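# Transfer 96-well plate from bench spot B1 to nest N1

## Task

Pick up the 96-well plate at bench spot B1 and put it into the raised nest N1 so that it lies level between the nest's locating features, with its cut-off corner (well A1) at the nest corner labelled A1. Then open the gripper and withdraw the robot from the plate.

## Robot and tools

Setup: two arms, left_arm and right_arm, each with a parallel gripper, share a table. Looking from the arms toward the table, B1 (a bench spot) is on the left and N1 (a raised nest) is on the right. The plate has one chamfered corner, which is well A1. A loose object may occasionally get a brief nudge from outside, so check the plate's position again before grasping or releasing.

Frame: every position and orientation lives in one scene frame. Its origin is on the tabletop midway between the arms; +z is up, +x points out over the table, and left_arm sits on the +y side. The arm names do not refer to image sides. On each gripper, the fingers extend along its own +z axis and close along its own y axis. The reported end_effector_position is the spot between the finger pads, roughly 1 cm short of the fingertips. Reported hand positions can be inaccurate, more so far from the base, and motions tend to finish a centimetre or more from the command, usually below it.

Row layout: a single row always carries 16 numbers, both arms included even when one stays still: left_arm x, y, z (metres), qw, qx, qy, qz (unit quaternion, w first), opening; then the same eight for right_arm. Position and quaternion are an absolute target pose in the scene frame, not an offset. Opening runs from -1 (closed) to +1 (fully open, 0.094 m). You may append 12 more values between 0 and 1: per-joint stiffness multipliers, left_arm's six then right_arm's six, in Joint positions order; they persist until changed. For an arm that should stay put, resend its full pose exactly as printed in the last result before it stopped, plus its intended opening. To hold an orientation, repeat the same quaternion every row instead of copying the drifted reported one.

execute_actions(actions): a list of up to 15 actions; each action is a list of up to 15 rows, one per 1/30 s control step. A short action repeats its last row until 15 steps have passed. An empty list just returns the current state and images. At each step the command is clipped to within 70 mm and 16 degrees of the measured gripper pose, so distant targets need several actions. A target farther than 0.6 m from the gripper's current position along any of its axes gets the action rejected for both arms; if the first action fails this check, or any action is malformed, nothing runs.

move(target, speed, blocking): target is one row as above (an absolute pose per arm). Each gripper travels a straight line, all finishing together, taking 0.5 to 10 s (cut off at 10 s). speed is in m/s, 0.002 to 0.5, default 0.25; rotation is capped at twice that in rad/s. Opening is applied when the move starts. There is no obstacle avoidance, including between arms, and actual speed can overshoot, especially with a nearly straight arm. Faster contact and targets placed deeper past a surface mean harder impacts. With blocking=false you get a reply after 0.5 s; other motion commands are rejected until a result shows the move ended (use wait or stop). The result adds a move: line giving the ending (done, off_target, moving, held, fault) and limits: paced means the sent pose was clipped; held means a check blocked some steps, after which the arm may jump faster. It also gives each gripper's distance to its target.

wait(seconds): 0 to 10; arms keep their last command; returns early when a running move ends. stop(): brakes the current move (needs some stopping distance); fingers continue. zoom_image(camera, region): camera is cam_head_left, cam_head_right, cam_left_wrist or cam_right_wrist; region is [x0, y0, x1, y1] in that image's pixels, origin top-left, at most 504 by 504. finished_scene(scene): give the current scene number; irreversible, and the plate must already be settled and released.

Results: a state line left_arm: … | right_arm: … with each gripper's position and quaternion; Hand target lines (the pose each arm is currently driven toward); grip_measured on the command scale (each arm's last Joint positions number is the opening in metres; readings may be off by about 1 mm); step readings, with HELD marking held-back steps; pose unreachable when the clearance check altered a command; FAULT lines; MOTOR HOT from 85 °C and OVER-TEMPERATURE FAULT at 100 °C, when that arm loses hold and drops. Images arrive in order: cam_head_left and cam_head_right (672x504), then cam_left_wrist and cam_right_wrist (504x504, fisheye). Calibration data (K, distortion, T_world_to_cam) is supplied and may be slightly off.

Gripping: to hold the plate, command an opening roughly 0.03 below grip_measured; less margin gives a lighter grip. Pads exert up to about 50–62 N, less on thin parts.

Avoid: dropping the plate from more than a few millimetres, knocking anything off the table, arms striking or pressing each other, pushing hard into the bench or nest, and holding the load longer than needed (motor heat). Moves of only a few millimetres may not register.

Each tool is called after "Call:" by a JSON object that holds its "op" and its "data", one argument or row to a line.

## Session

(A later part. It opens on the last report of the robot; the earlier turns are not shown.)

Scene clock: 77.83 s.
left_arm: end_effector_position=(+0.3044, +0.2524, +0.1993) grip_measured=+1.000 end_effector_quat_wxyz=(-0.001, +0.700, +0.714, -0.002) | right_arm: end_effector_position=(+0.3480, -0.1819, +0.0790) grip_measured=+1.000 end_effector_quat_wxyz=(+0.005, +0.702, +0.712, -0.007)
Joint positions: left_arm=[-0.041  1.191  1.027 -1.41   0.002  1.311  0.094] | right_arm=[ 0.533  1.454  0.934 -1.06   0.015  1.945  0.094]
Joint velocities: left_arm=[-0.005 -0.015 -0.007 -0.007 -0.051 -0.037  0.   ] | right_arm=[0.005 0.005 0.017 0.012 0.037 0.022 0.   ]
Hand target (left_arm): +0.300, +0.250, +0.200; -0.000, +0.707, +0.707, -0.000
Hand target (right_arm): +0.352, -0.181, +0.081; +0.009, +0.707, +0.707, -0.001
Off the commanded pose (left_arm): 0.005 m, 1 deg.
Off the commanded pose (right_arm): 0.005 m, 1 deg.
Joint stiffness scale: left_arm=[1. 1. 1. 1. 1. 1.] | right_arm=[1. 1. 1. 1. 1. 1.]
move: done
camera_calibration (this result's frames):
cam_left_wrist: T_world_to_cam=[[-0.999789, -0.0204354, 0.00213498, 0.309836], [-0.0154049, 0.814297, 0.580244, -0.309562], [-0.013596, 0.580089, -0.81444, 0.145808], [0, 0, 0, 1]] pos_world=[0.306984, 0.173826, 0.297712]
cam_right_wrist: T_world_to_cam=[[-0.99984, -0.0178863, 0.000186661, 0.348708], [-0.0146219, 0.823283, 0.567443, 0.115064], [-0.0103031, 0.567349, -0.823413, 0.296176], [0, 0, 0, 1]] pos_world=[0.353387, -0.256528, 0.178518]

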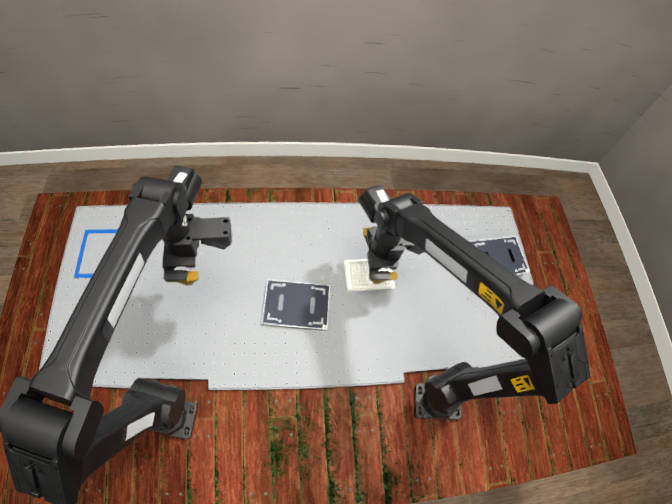

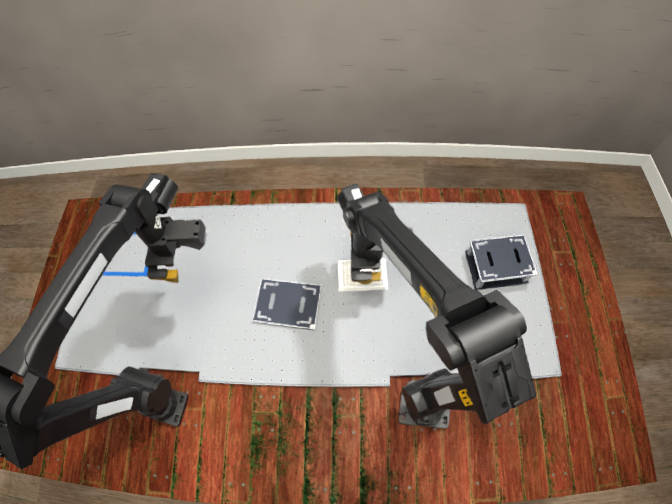

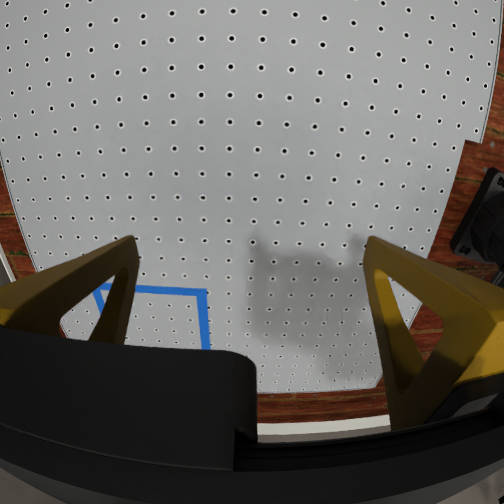

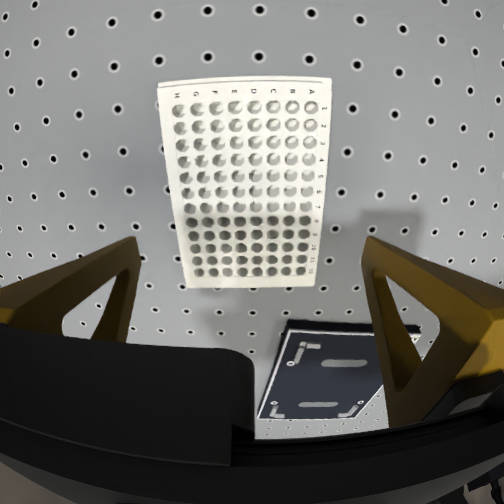

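Call:
{"op": "move", "data": {
  "target": [0.30,0.25,0.2,0,0.707,0.707,0,1, 0.353,-0.177,0.03,0,0.690,0.724,0,1],
  "speed": 0.05
}}

Scene clock: 81.73 s.
left_arm: end_effector_position=(+0.3044, +0.2523, +0.1993) grip_measured=+1.000 end_effector_quat_wxyz=(-0.001, +0.700, +0.714, -0.002) | right_arm: end_effector_position=(+0.3503, -0.1786, +0.0322) grip_measured=+1.000 end_effector_quat_wxyz=(+0.000, +0.694, +0.720, -0.002)
Joint positions: left_arm=[-0.041  1.191  1.027 -1.41   0.002  1.311  0.094] | right_arm=[ 0.533  1.536  0.879 -0.918  0.002  1.922  0.094]
Joint velocities: left_arm=[-0.005 -0.005 -0.007 -0.002 -0.037  0.007  0.   ] | right_arm=[-0.015 -0.005  0.002  0.012 -0.037 -0.051  0.   ]
Hand target (left_arm): +0.300, +0.250, +0.200; -0.000, +0.707, +0.707, +0.000
Hand target (right_arm): +0.352, -0.177, +0.030; +0.000, +0.690, +0.724, -0.000
Off the commanded pose (left_arm): 0.005 m, 1 deg.
Off the commanded pose (right_arm): 0.004 m, 1 deg.
Joint stiffness scale: left_arm=[1. 1. 1. 1. 1. 1.] | right_arm=[1. 1. 1. 1. 1. 1.]
move: done
camera_calibration (this result's frames):
cam_left_wrist: T_world_to_cam=[[-0.999797, -0.020054, 0.00213498, 0.30971], [-0.0150943, 0.814303, 0.580244, -0.309562], [-0.0133748, 0.580094, -0.81444, 0.145808], [0, 0, 0, 1]] pos_world=[0.306925, 0.173706, 0.297712]
cam_right_wrist: T_world_to_cam=[[-0.999187, -0.0403008, 0.000687454, 0.346847], [-0.0324673, 0.814843, 0.578772, 0.143294], [-0.0238851, 0.578279, -0.815489, 0.262183], [0, 0, 0, 1]] pos_world=[0.357479, -0.254399, 0.130634]

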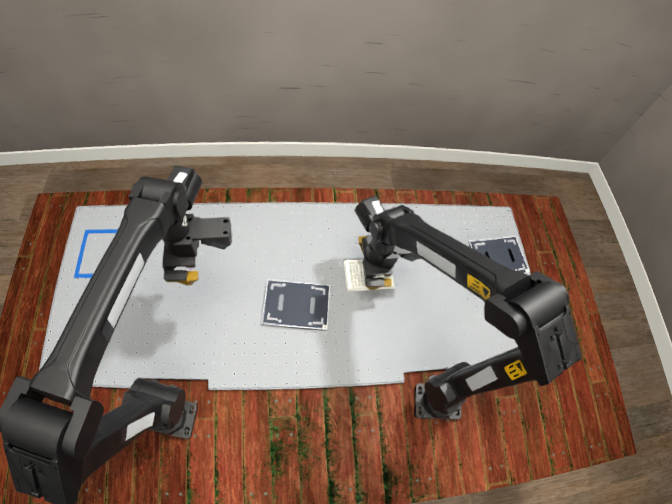

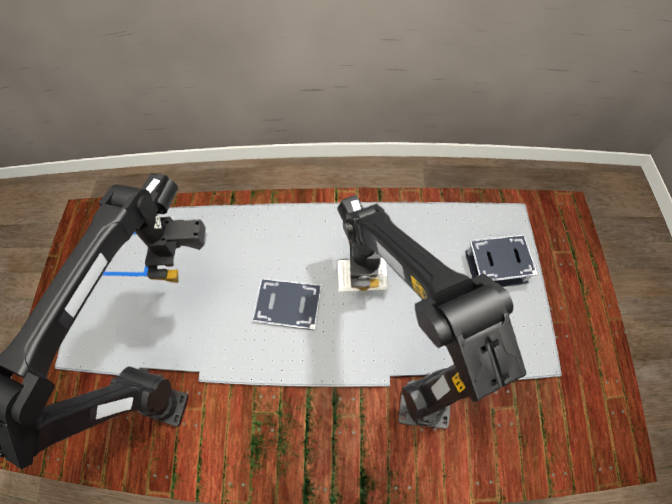

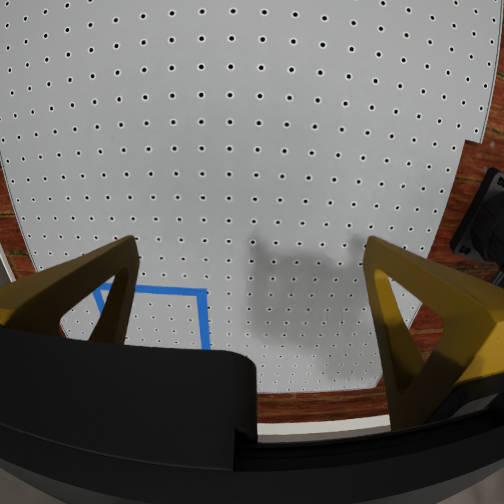

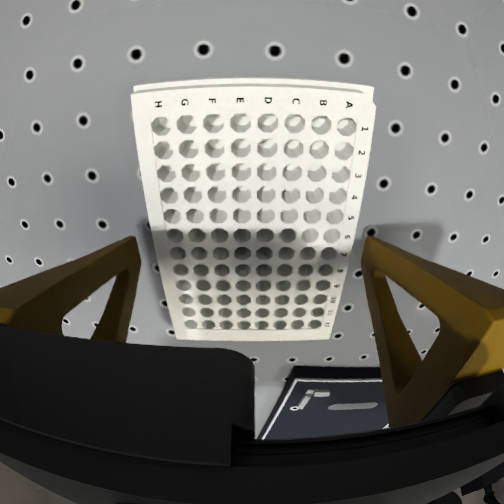

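Call:
{"op": "move", "data": {
  "target": [0.353,-0.172,0.015,0,0.690,0.724,0,1, 0.353,-0.172,0.015,0,0.690,0.724,0,1],
  "speed": 0.002,
  "blocking": false
}}

Call:
{"op": "stop", "data": {

}}

Call:
{"op": "move", "data": {
  "target": [0.30,0.25,0.2,0,0.707,0.707,0,1, 0.353,-0.172,0.015,0,0.690,0.724,0,1],
  "speed": 0.02
}}

Scene clock: 86.53 s.
left_arm: end_effector_position=(+0.3044, +0.2523, +0.1993) grip_measured=+1.000 end_effector_quat_wxyz=(-0.001, +0.700, +0.714, -0.002) | right_arm: end_effector_position=(+0.3503, -0.1786, +0.0322) grip_measured=+1.000 end_effector_quat_wxyz=(+0.000, +0.694, +0.720, -0.002)
Joint positions: left_arm=[-0.041  1.191  1.027 -1.41   0.002  1.311  0.094] | right_arm=[ 0.533  1.536  0.879 -0.918  0.002  1.921  0.094]
Joint velocities: left_arm=[-0.005 -0.015  0.002 -0.027 -0.007 -0.007  0.   ] | right_arm=[-0.015 -0.015  0.012 -0.002 -0.022 -0.037  0.   ]
Hand target (left_arm): +0.304, +0.251, +0.199; -0.001, +0.700, +0.714, -0.002
Hand target (right_arm): +0.350, -0.179, +0.032; +0.000, +0.694, +0.720, -0.002
Off the commanded pose (left_arm): 0.465 m, 2 deg.
Off the commanded pose (right_arm): 0.019 m, 1 deg.
Joint stiffness scale: left_arm=[1. 1. 1. 1. 1. 1.] | right_arm=[1. 1. 1. 1. 1. 1.]
move: running
camera_calibration (this result's frames):
cam_left_wrist: T_world_to_cam=[[-0.999797, -0.020054, 0.00213498, 0.30971], [-0.0150943, 0.814303, 0.580244, -0.309562], [-0.0133748, 0.580094, -0.81444, 0.145808], [0, 0, 0, 1]] pos_world=[0.306925, 0.173706, 0.297712]
cam_right_wrist: T_world_to_cam=[[-0.999156, -0.0410631, 0.000690151, 0.3467], [-0.0330874, 0.814816, 0.578774, 0.143507], [-0.0243286, 0.578263, -0.815488, 0.262336], [0, 0, 0, 1]] pos_world=[0.357538, -0.254394, 0.130634]

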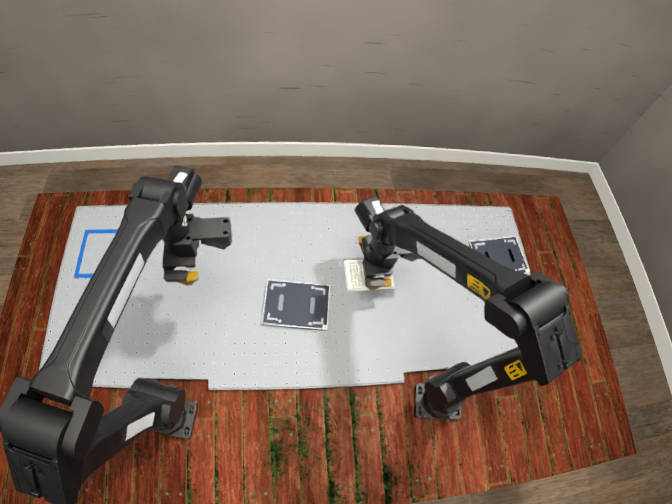

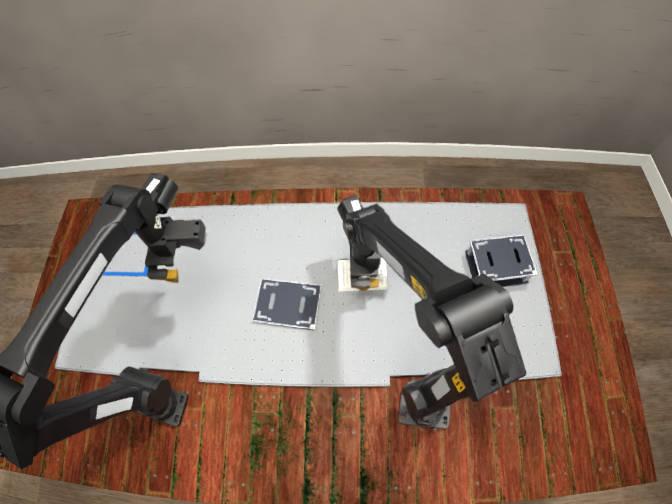

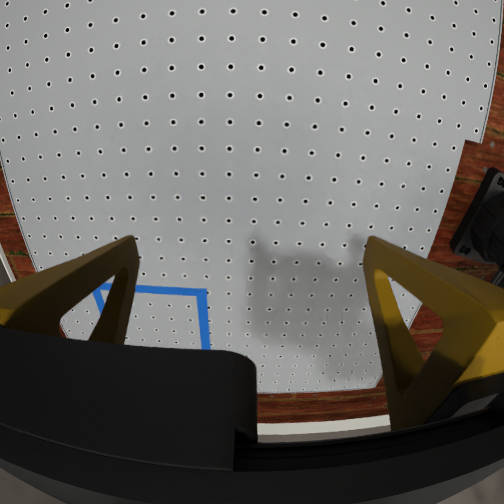

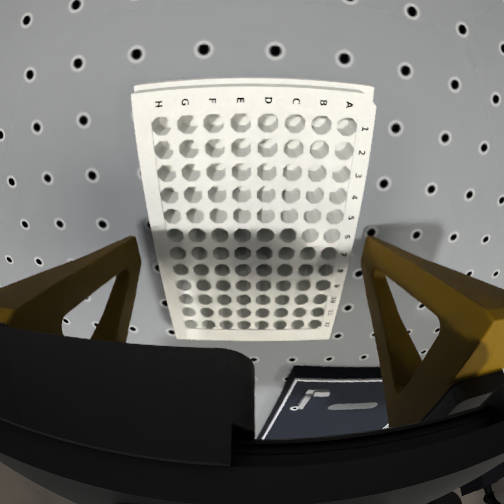

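Scene clock: 86.77 s.
left_arm: end_effector_position=(+0.3044, +0.2523, +0.1993) grip_measured=+1.000 end_effector_quat_wxyz=(-0.001, +0.700, +0.714, -0.002) | right_arm: end_effector_position=(+0.3503, -0.1786, +0.0322) grip_measured=+1.000 end_effector_quat_wxyz=(+0.000, +0.694, +0.720, -0.002)
Joint positions: left_arm=[-0.041  1.191  1.027 -1.41   0.002  1.311  0.094] | right_arm=[ 0.533  1.536  0.879 -0.918  0.002  1.921  0.094]
Joint velocities: left_arm=[-0.005  0.005 -0.012 -0.017  0.037 -0.051  0.   ] | right_arm=[ 0.005 -0.005 -0.002  0.002 -0.022 -0.007  0.   ]
Hand target (left_arm): +0.304, +0.251, +0.199; -0.001, +0.700, +0.714, -0.002
Hand target (right_arm): +0.350, -0.179, +0.032; +0.000, +0.694, +0.720, -0.002
Off the commanded pose (left_arm): 0.465 m, 2 deg.
Off the commanded pose (right_arm): 0.019 m, 1 deg.
Joint stiffness scale: left_arm=[1. 1. 1. 1. 1. 1.] | right_arm=[1. 1. 1. 1. 1. 1.]
earlier move: stopped
camera_calibration (this result's frames):
cam_left_wrist: T_world_to_cam=[[-0.999797, -0.020054, 0.00213498, 0.30971], [-0.0150943, 0.814303, 0.580244, -0.309562], [-0.0133748, 0.580094, -0.81444, 0.145808], [0, 0, 0, 1]] pos_world=[0.306925, 0.173706, 0.297712]
cam_right_wrist: T_world_to_cam=[[-0.999156, -0.0410631, 0.000690151, 0.3467], [-0.0330874, 0.814816, 0.578774, 0.143507], [-0.0243286, 0.578263, -0.815488, 0.262336], [0, 0, 0, 1]] pos_world=[0.357538, -0.254394, 0.130634]

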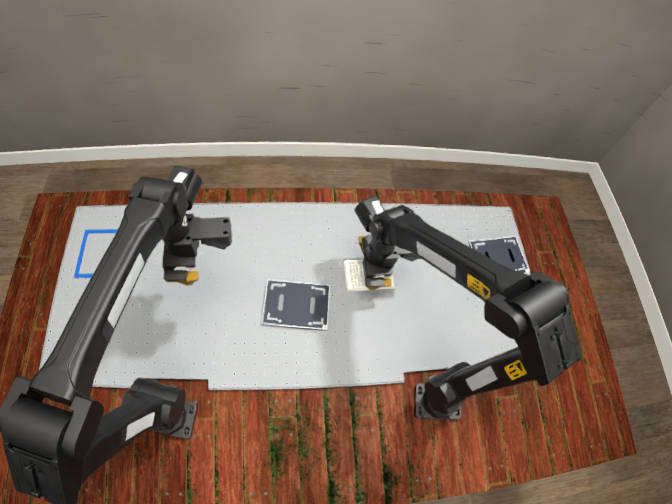

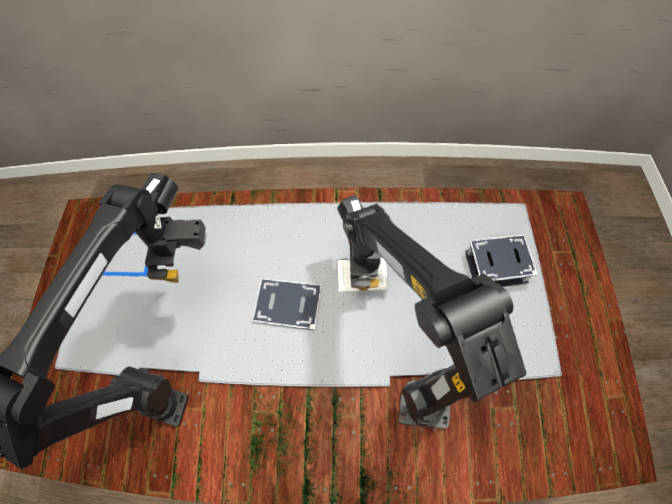

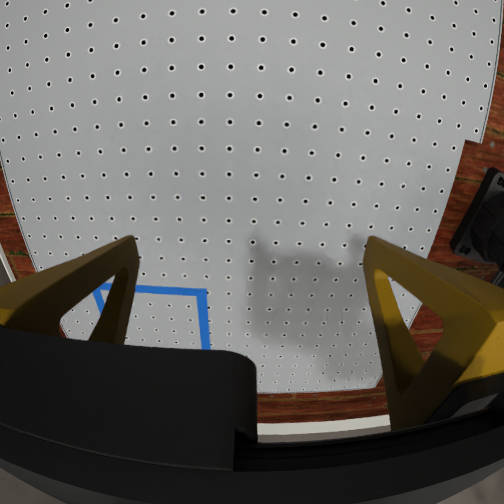

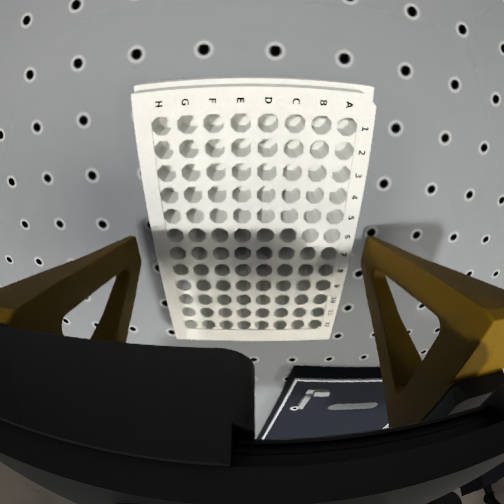

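Scene clock: 87.97 s.
left_arm: end_effector_position=(+0.3044, +0.2523, +0.1993) grip_measured=+1.000 end_effector_quat_wxyz=(-0.001, +0.700, +0.714, -0.002) | right_arm: end_effector_position=(+0.3535, -0.1772, +0.0184) grip_measured=+1.000 end_effector_quat_wxyz=(+0.001, +0.694, +0.720, -0.001)
Joint positions: left_arm=[-0.041  1.191  1.027 -1.41   0.002  1.311  0.094] | right_arm=[ 0.533  1.568  0.871 -0.875  0.002  1.921  0.094]
Joint velocities: left_arm=[-0.005 -0.005  0.002 -0.017 -0.066 -0.051  0.   ] | right_arm=[-0.015 -0.015  0.017 -0.017 -0.022  0.022  0.   ]
Hand target (left_arm): +0.300, +0.250, +0.200; -0.000, +0.707, +0.707, +0.000
Hand target (right_arm): +0.353, -0.172, +0.015; +0.000, +0.690, +0.724, +0.000
Off the commanded pose (left_arm): 0.005 m, 1 deg.
Off the commanded pose (right_arm): 0.006 m, 1 deg.
Joint stiffness scale: left_arm=[1. 1. 1. 1. 1. 1.] | right_arm=[1. 1. 1. 1. 1. 1.]
move: done
camera_calibration (this result's frames):
cam_left_wrist: T_world_to_cam=[[-0.999797, -0.020054, 0.00213498, 0.30971], [-0.0150943, 0.814303, 0.580244, -0.309562], [-0.0133748, 0.580094, -0.81444, 0.145808], [0, 0, 0, 1]] pos_world=[0.306925, 0.173706, 0.297712]
cam_right_wrist: T_world_to_cam=[[-0.999152, -0.0410615, -0.00289771, 0.350041], [-0.0351332, 0.813981, 0.579828, 0.151052], [-0.0214499, 0.579439, -0.814734, 0.249625], [0, 0, 0, 1]] pos_world=[0.360406, -0.253223, 0.116808]

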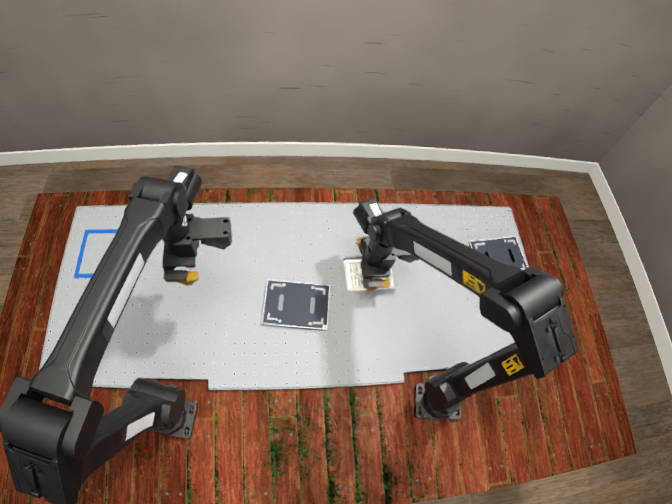

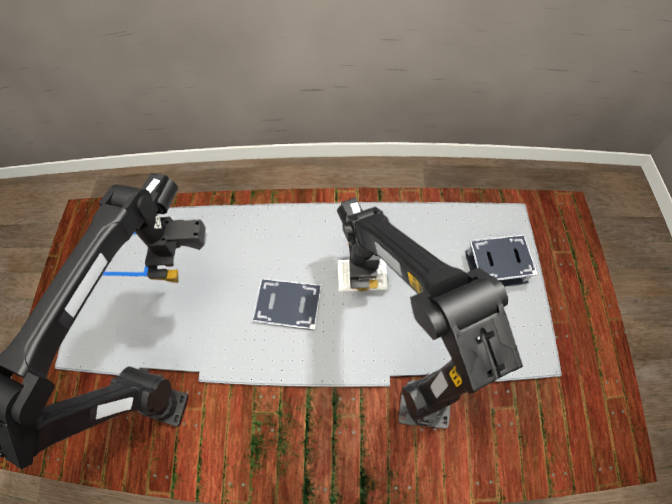

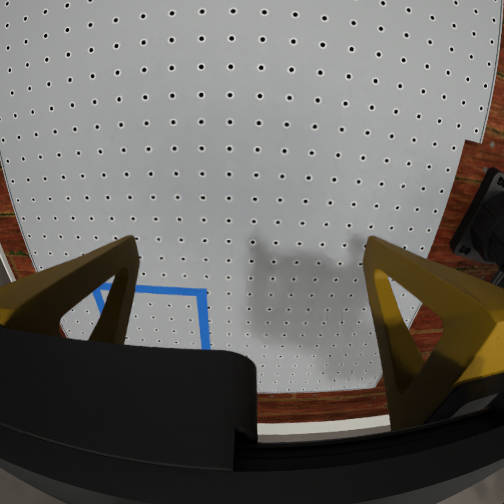

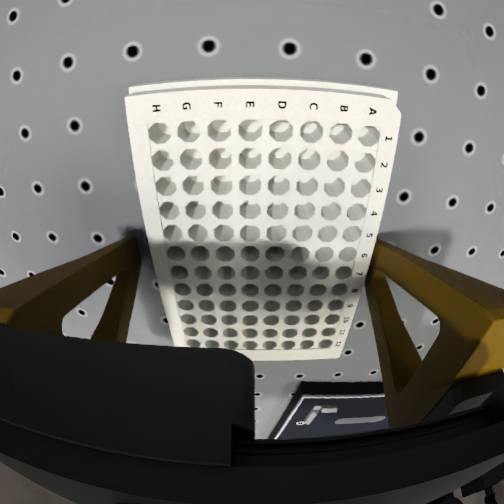

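Call:
{"op": "move", "data": {
  "target": [0.30,0.25,0.2,0,0.707,0.707,0,1, 0.353,-0.175,0.018,0,0.690,0.724,0,0.7],
  "speed": 0.02
}}

Call:
{"op": "move", "data": {
  "target": [0.30,0.25,0.2,0,0.707,0.707,0,1, 0.353,-0.20,0.17,0,0.690,0.724,0,0.7],
  "speed": 0.1
}}

Call:
{"op": "move", "data": {
  "target": [0.30,0.25,0.2,0,0.707,0.707,0,1, 0.378,-0.575,0.17,0,0.676,0.737,0,0.7],
  "speed": 0.2
}}

Scene clock: 94.03 s.
left_arm: end_effector_position=(+0.3044, +0.2523, +0.1993) grip_measured=+1.000 end_effector_quat_wxyz=(-0.001, +0.700, +0.714, -0.002) | right_arm: end_effector_position=(+0.3535, -0.1772, +0.0184) grip_measured=+0.746 end_effector_quat_wxyz=(+0.001, +0.694, +0.720, -0.001)
Joint positions: left_arm=[-0.041  1.191  1.027 -1.41   0.002  1.311  0.094] | right_arm=[ 0.533  1.568  0.871 -0.875  0.002  1.921  0.082]
Joint velocities: left_arm=[ 0.015 -0.005 -0.002 -0.027 -0.022 -0.007  0.   ] | right_arm=[ 0.005 -0.024 -0.002 -0.017  0.037 -0.007  0.001]
Hand target (left_arm): +0.300, +0.250, +0.200; -0.000, +0.707, +0.707, +0.000
Hand target (right_arm): +0.353, -0.175, +0.018; +0.000, +0.690, +0.724, +0.000
Off the commanded pose (left_arm): 0.005 m, 1 deg.
Off the commanded pose (right_arm): 0.002 m, 1 deg.
Joint stiffness scale: left_arm=[1. 1. 1. 1. 1. 1.] | right_arm=[1. 1. 1. 1. 1. 1.]
move: done
camera_calibration (this result's frames):
cam_left_wrist: T_world_to_cam=[[-0.999797, -0.020054, 0.00213498, 0.30971], [-0.0150943, 0.814303, 0.580244, -0.309562], [-0.0133748, 0.580094, -0.81444, 0.145808], [0, 0, 0, 1]] pos_world=[0.306925, 0.173706, 0.297712]
cam_right_wrist: T_world_to_cam=[[-0.999152, -0.0410615, -0.00289771, 0.350041], [-0.0351332, 0.813981, 0.579828, 0.151052], [-0.0214499, 0.579439, -0.814734, 0.249625], [0, 0, 0, 1]] pos_world=[0.360406, -0.253223, 0.116808]

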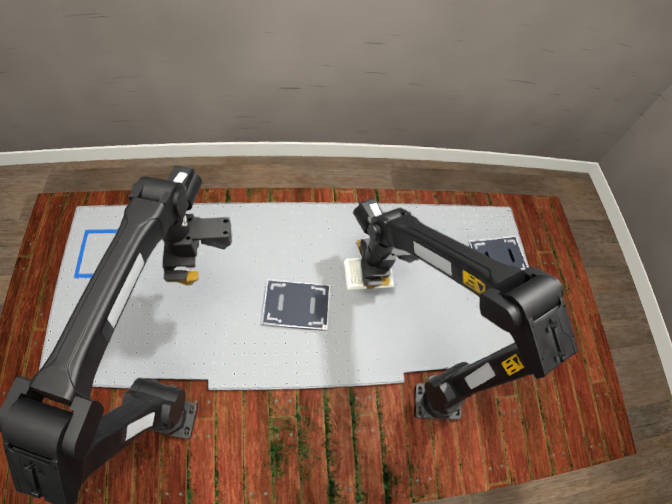

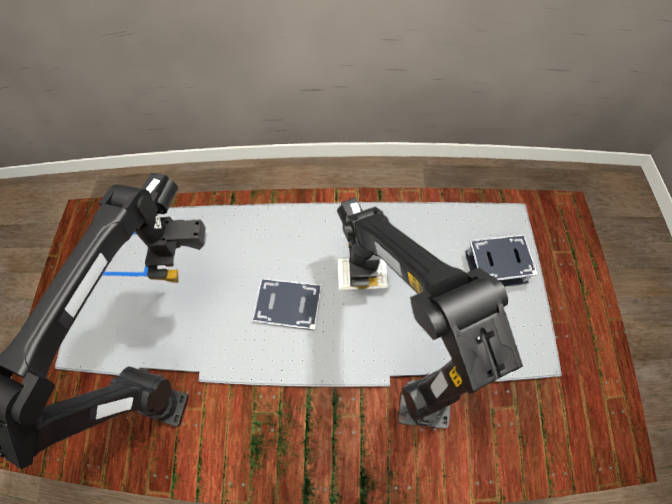

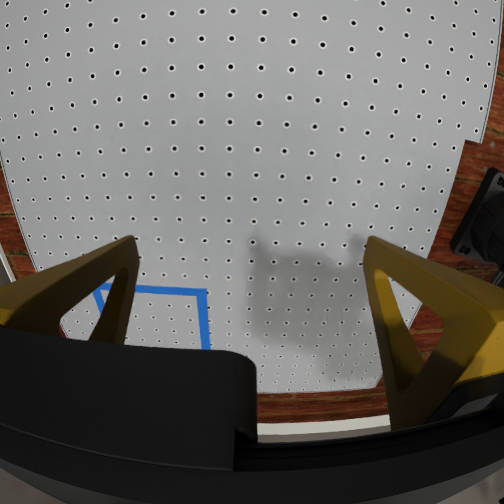

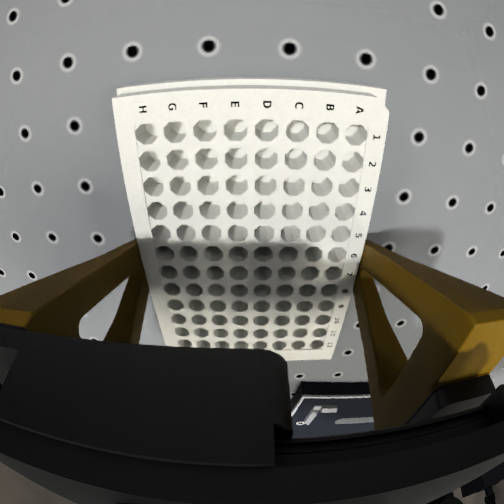

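Scene clock: 95.97 s.
left_arm: end_effector_position=(+0.3044, +0.2523, +0.1993) grip_measured=+1.000 end_effector_quat_wxyz=(-0.001, +0.700, +0.714, -0.002) | right_arm: end_effector_position=(+0.3389, -0.1997, +0.1467) grip_measured=+0.746 end_effector_quat_wxyz=(-0.012, +0.689, +0.725, -0.025)
Joint positions: left_arm=[-0.041  1.191  1.027 -1.41   0.002  1.311  0.094] | right_arm=[ 0.491  1.368  1.04  -1.299  0.002  1.865  0.082]
Joint velocities: left_arm=[-0.015 -0.015  0.012 -0.002 -0.051 -0.081  0.   ] | right_arm=[-0.005  0.005 -0.012 -0.002 -0.066  0.022  0.   ]
Hand target (left_arm): +0.300, +0.250, +0.200; -0.000, +0.707, +0.707, +0.000
Hand target (right_arm): +0.355, -0.199, +0.169; -0.000, +0.690, +0.724, -0.000
Off the commanded pose (left_arm): 0.005 m, 1 deg.
Off the commanded pose (right_arm): 0.027 m, 3 deg.
Joint stiffness scale: left_arm=[1. 1. 1. 1. 1. 1.] | right_arm=[1. 1. 1. 1. 1. 1.]
move: off_target (right_arm)
camera_calibration (this result's frames):
cam_left_wrist: T_world_to_cam=[[-0.999797, -0.020054, 0.00213498, 0.30971], [-0.0150943, 0.814303, 0.580244, -0.309562], [-0.0133748, 0.580094, -0.81444, 0.145808], [0, 0, 0, 1]] pos_world=[0.306925, 0.173706, 0.297712]
cam_right_wrist: T_world_to_cam=[[-0.99726, -0.0543344, 0.0502003, 0.323837], [-0.0164057, 0.824159, 0.566121, 0.0921145], [-0.0721329, 0.563746, -0.822792, 0.382004], [0, 0, 0, 1]] pos_world=[0.352016, -0.273675, 0.245906]

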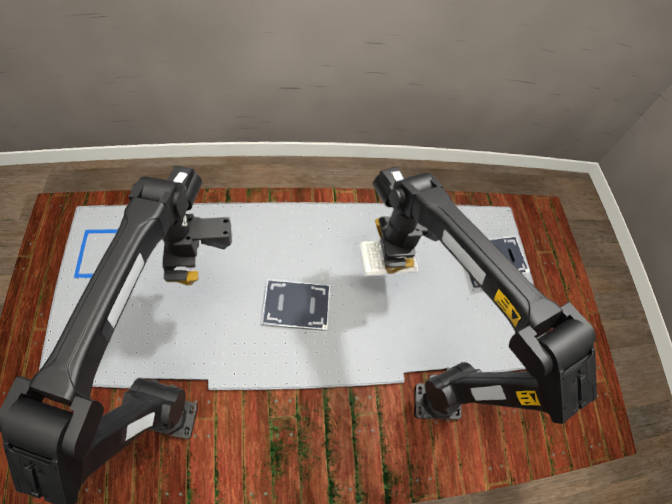

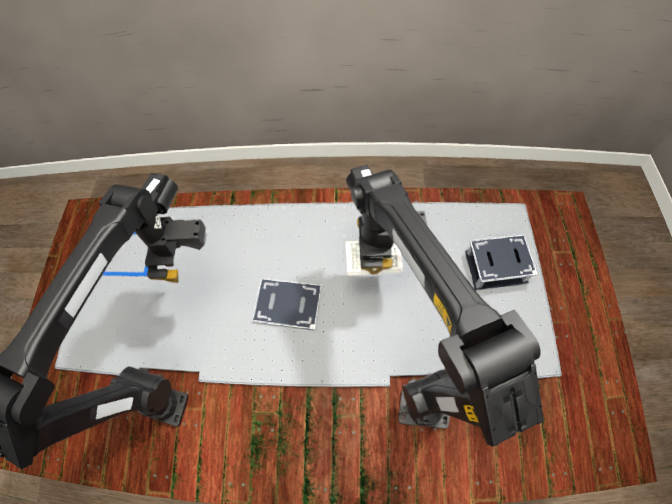

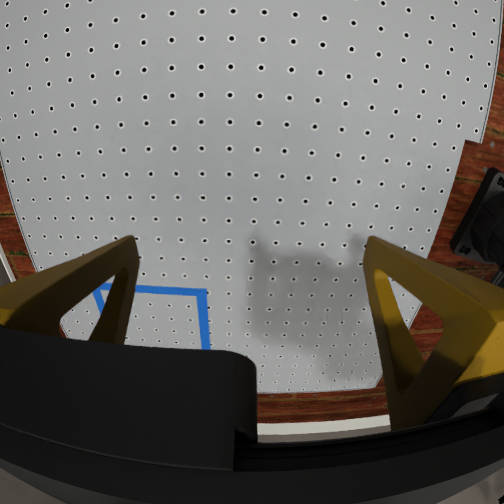

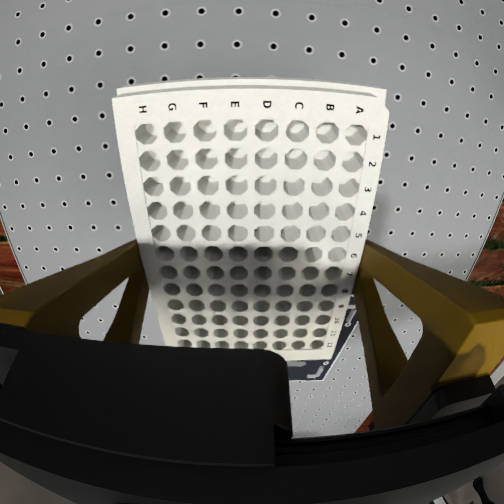

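Scene clock: 98.40 s.
left_arm: end_effector_position=(+0.3044, +0.2523, +0.1993) grip_measured=+1.000 end_effector_quat_wxyz=(-0.001, +0.700, +0.714, -0.002) | right_arm: end_effector_position=(+0.3613, -0.5633, +0.1511) grip_measured=+0.746 end_effector_quat_wxyz=(-0.030, +0.680, +0.732, -0.002)
Joint positions: left_arm=[-0.041  1.191  1.027 -1.41   0.002  1.311  0.094] | right_arm=[-0.447  1.559  1.257 -1.33  -0.005  0.904  0.082]
Joint velocities: left_arm=[ 0.005 -0.005 -0.007 -0.007  0.007  0.022  0.   ] | right_arm=[-0.015  0.015 -0.007  0.007 -0.081 -0.051  0.   ]
Hand target (left_arm): +0.300, +0.250, +0.200; -0.000, +0.707, +0.707, +0.000
Hand target (right_arm): +0.375, -0.573, +0.169; -0.010, +0.676, +0.737, +0.002
Off the commanded pose (left_arm): 0.005 m, 1 deg.
Off the commanded pose (right_arm): 0.028 m, 4 deg.
Joint stiffness scale: left_arm=[1. 1. 1. 1. 1. 1.] | right_arm=[1. 1. 1. 1. 1. 1.]
move: off_target (right_arm)
camera_calibration (this result's frames):
cam_left_wrist: T_world_to_cam=[[-0.999797, -0.020054, 0.00213498, 0.30971], [-0.0150943, 0.814303, 0.580244, -0.309562], [-0.0133748, 0.580094, -0.81444, 0.145808], [0, 0, 0, 1]] pos_world=[0.306925, 0.173706, 0.297712]
cam_right_wrist: T_world_to_cam=[[-0.996057, -0.0785614, 0.0412105, 0.31347], [-0.0367078, 0.787877, 0.614738, 0.3692], [-0.0807634, 0.610801, -0.787654, 0.616618], [0, 0, 0, 1]] pos_world=[0.375587, -0.642888, 0.245802]

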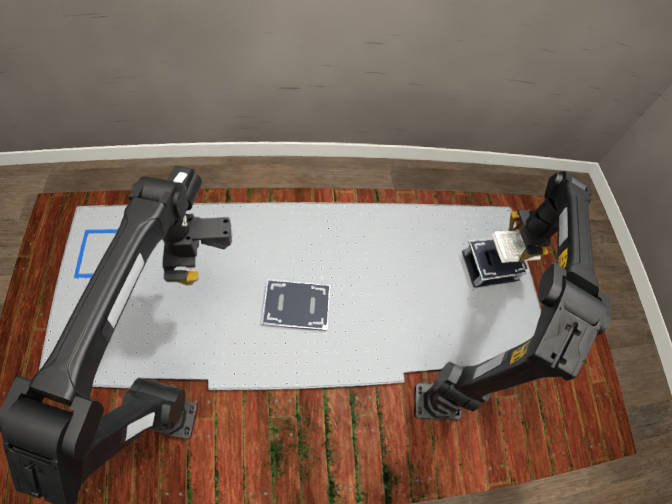

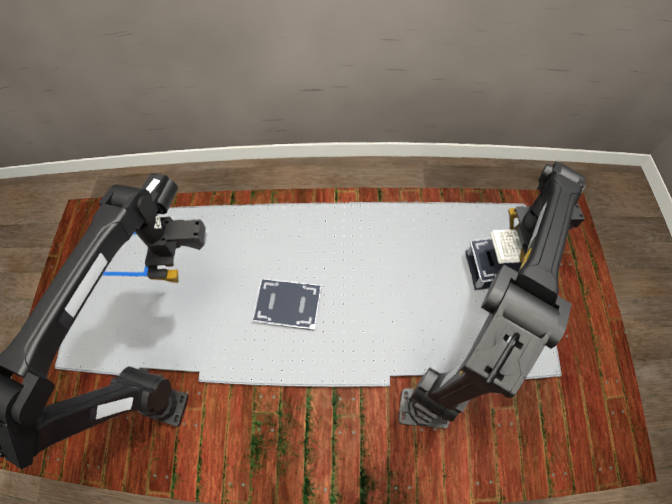

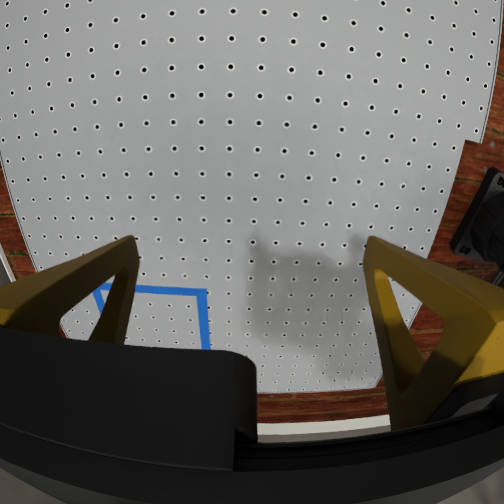

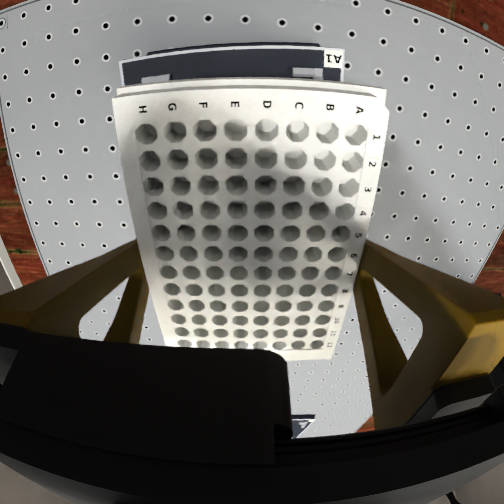

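Call:
{"op": "move", "data": {
  "target": [0.30,0.25,0.2,0,0.707,0.707,0,1, 0.372,-0.572,0.11,0,0.659,0.752,0,0.7],
  "speed": 0.04
}}

Scene clock: 103.17 s.
left_arm: end_effector_position=(+0.3044, +0.2523, +0.1993) grip_measured=+1.000 end_effector_quat_wxyz=(-0.001, +0.700, +0.714, -0.002) | right_arm: end_effector_position=(+0.3690, -0.5692, +0.1117) grip_measured=+0.746 end_effector_quat_wxyz=(-0.003, +0.664, +0.748, +0.001)
Joint positions: left_arm=[-0.041  1.191  1.027 -1.41   0.002  1.311  0.094] | right_arm=[-0.447  1.586  1.18  -1.172 -0.002  0.859  0.082]
Joint velocities: left_arm=[-0.005 -0.005  0.002  0.007  0.037 -0.007  0.   ] | right_arm=[-0.015  0.005  0.007  0.002 -0.037  0.022 -0.   ]
Hand target (left_arm): +0.300, +0.250, +0.200; -0.000, +0.707, +0.707, +0.000
Hand target (right_arm): +0.371, -0.572, +0.110; -0.000, +0.660, +0.752, -0.000
Off the commanded pose (left_arm): 0.005 m, 1 deg.
Off the commanded pose (right_arm): 0.004 m, 1 deg.
Joint stiffness scale: left_arm=[1. 1. 1. 1. 1. 1.] | right_arm=[1. 1. 1. 1. 1. 1.]
move: done
camera_calibration (this result's frames):
cam_left_wrist: T_world_to_cam=[[-0.999797, -0.020054, 0.00213498, 0.30971], [-0.0150943, 0.814303, 0.580244, -0.309562], [-0.0133748, 0.580094, -0.81444, 0.145808], [0, 0, 0, 1]] pos_world=[0.306925, 0.173706, 0.297712]
cam_right_wrist: T_world_to_cam=[[-0.992389, -0.123139, 0.00095911, 0.300018], [-0.0991765, 0.803841, 0.586518, 0.433639], [-0.0729942, 0.581959, -0.809936, 0.572941], [0, 0, 0, 1]] pos_world=[0.382563, -0.645061, 0.20942]

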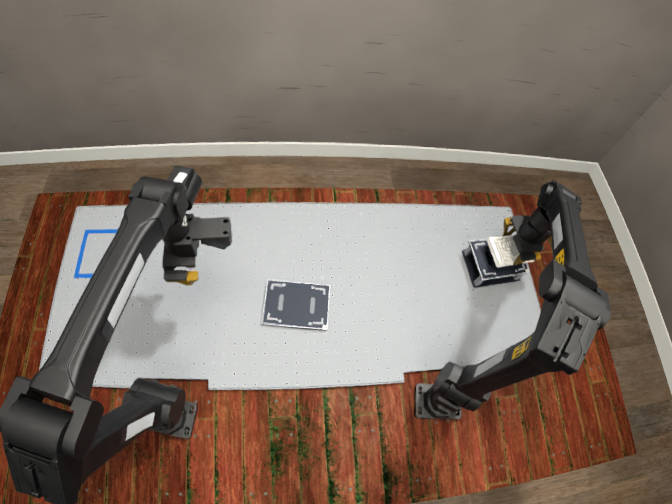

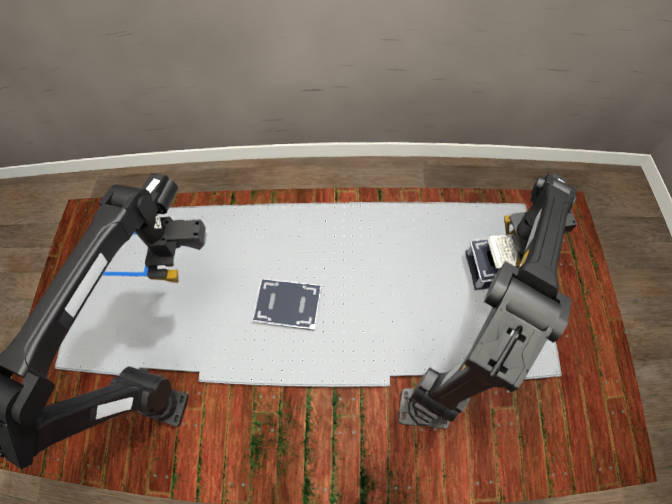

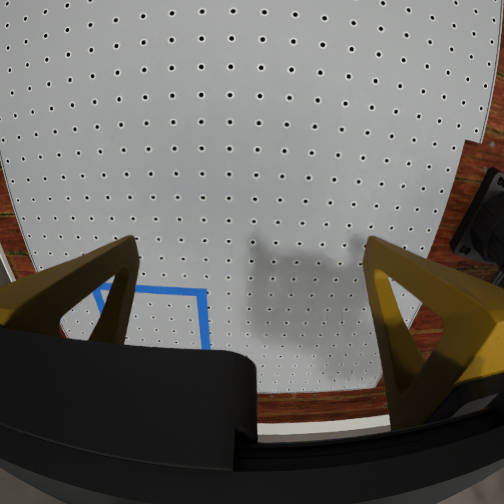

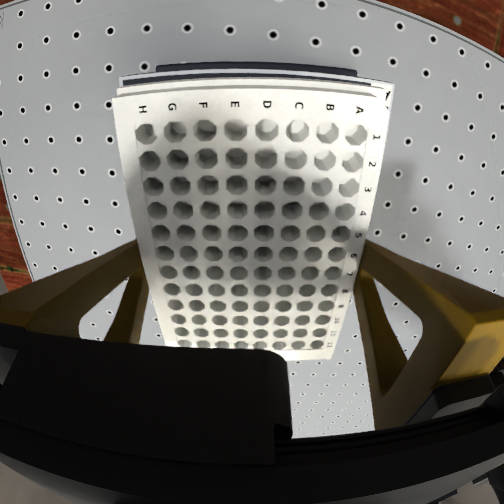

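Call:
{"op": "move", "data": {
  "target": [0.30,0.25,0.2,0,0.707,0.707,0,1, 0.366,-0.558,0.10,0,0.672,0.7405,0,0.7],
  "speed": 0.02
}}

Scene clock: 108.03 s.
left_arm: end_effector_position=(+0.3044, +0.2523, +0.1993) grip_measured=+1.000 end_effector_quat_wxyz=(-0.001, +0.700, +0.714, -0.002) | right_arm: end_effector_position=(+0.3596, -0.5607, +0.0943) grip_measured=+0.746 end_effector_quat_wxyz=(-0.013, +0.673, +0.740, -0.001)
Joint positions: left_arm=[-0.041  1.191  1.027 -1.41   0.002  1.311  0.094] | right_arm=[-0.443  1.586  1.13  -1.14  -0.002  0.887  0.082]
Joint velocities: left_arm=[-0.005  0.005 -0.017 -0.007 -0.051 -0.037  0.   ] | right_arm=[-0.005 -0.015  0.007 -0.007 -0.007 -0.007  0.001]
Hand target (left_arm): +0.300, +0.250, +0.200; -0.000, +0.707, +0.707, +0.000
Hand target (right_arm): +0.366, -0.558, +0.100; +0.000, +0.672, +0.741, +0.000
Off the commanded pose (left_arm): 0.005 m, 1 deg.
Off the commanded pose (right_arm): 0.009 m, 1 deg.
Joint stiffness scale: left_arm=[1. 1. 1. 1. 1. 1.] | right_arm=[1. 1. 1. 1. 1. 1.]
move: done
camera_calibration (this result's frames):
cam_left_wrist: T_world_to_cam=[[-0.999797, -0.020054, 0.00213498, 0.30971], [-0.0150943, 0.814303, 0.580244, -0.309562], [-0.0133748, 0.580094, -0.81444, 0.145808], [0, 0, 0, 1]] pos_world=[0.306925, 0.173706, 0.297712]
cam_right_wrist: T_world_to_cam=[[-0.994974, -0.0989601, 0.015279, 0.304907], [-0.0704286, 0.800089, 0.595733, 0.422769], [-0.0711783, 0.591663, -0.803037, 0.55735], [0, 0, 0, 1]] pos_world=[0.372821, -0.637842, 0.191056]

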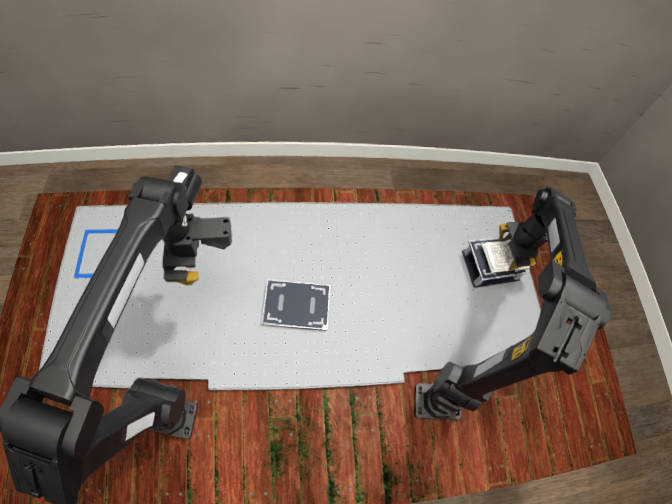

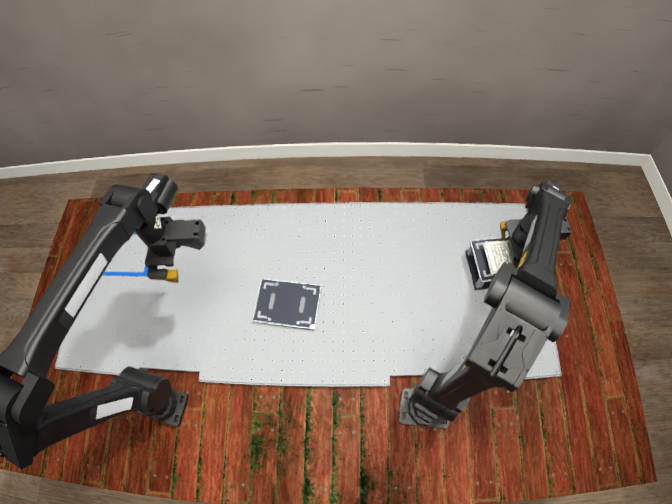

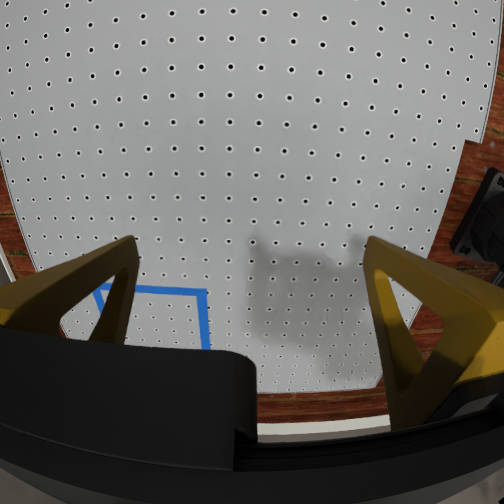

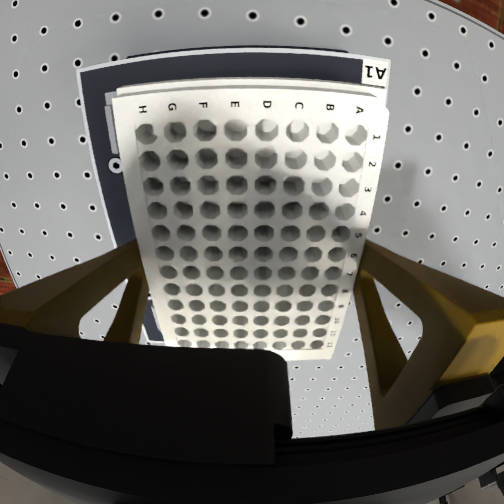

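Call:
{"op": "move", "data": {
  "target": [0.30,0.25,0.2,0,0.707,0.707,0,1, 0.369,-0.549,0.095,0,0.662,0.7495,0,0.7],
  "speed": 0.02
}}

Scene clock: 111.50 s.
left_arm: end_effector_position=(+0.3044, +0.2523, +0.1993) grip_measured=+1.000 end_effector_quat_wxyz=(-0.001, +0.700, +0.714, -0.002) | right_arm: end_effector_position=(+0.3634, -0.5520, +0.0898) grip_measured=+0.746 end_effector_quat_wxyz=(-0.011, +0.665, +0.747, -0.001)
Joint positions: left_arm=[-0.041  1.191  1.027 -1.41   0.002  1.311  0.094] | right_arm=[-0.421  1.586  1.117 -1.125 -0.002  0.889  0.082]
Joint velocities: left_arm=[ 0.005 -0.005  0.002  0.002 -0.022  0.022  0.   ] | right_arm=[-0.015 -0.005 -0.027 -0.007  0.007 -0.022  0.   ]
Hand target (left_arm): +0.300, +0.250, +0.200; -0.000, +0.707, +0.707, +0.000
Hand target (right_arm): +0.369, -0.549, +0.095; +0.000, +0.662, +0.749, -0.000
Off the commanded pose (left_arm): 0.005 m, 1 deg.
Off the commanded pose (right_arm): 0.008 m, 1 deg.
Joint stiffness scale: left_arm=[1. 1. 1. 1. 1. 1.] | right_arm=[1. 1. 1. 1. 1. 1.]
move: done
camera_calibration (this result's frames):
cam_left_wrist: T_world_to_cam=[[-0.999797, -0.020054, 0.00213498, 0.30971], [-0.0150943, 0.814303, 0.580244, -0.309562], [-0.0133748, 0.580094, -0.81444, 0.145808], [0, 0, 0, 1]] pos_world=[0.306925, 0.173706, 0.297712]
cam_right_wrist: T_world_to_cam=[[-0.992798, -0.119039, 0.0134814, 0.297887], [-0.0878017, 0.799563, 0.59413, 0.424933], [-0.0815037, 0.588667, -0.804256, 0.551135], [0, 0, 0, 1]] pos_world=[0.377971, -0.628736, 0.186773]

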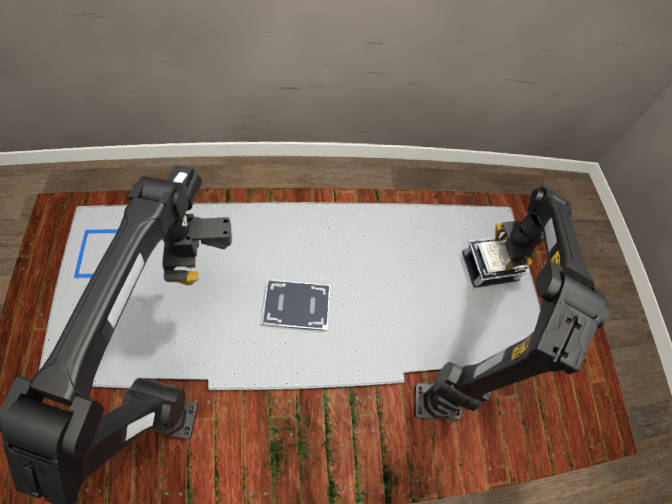

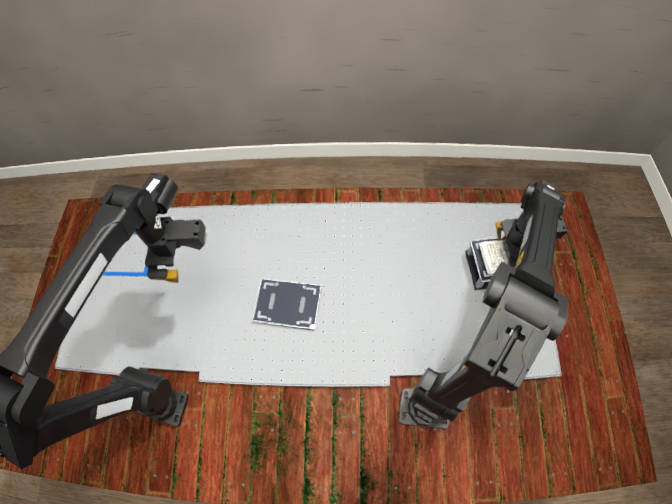

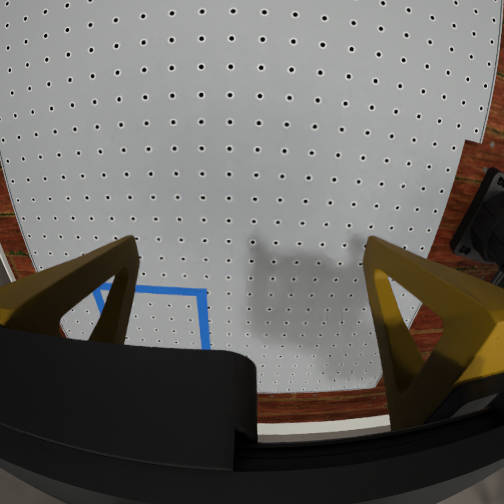

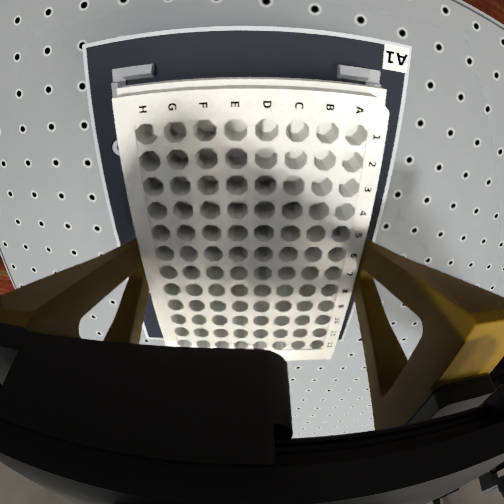

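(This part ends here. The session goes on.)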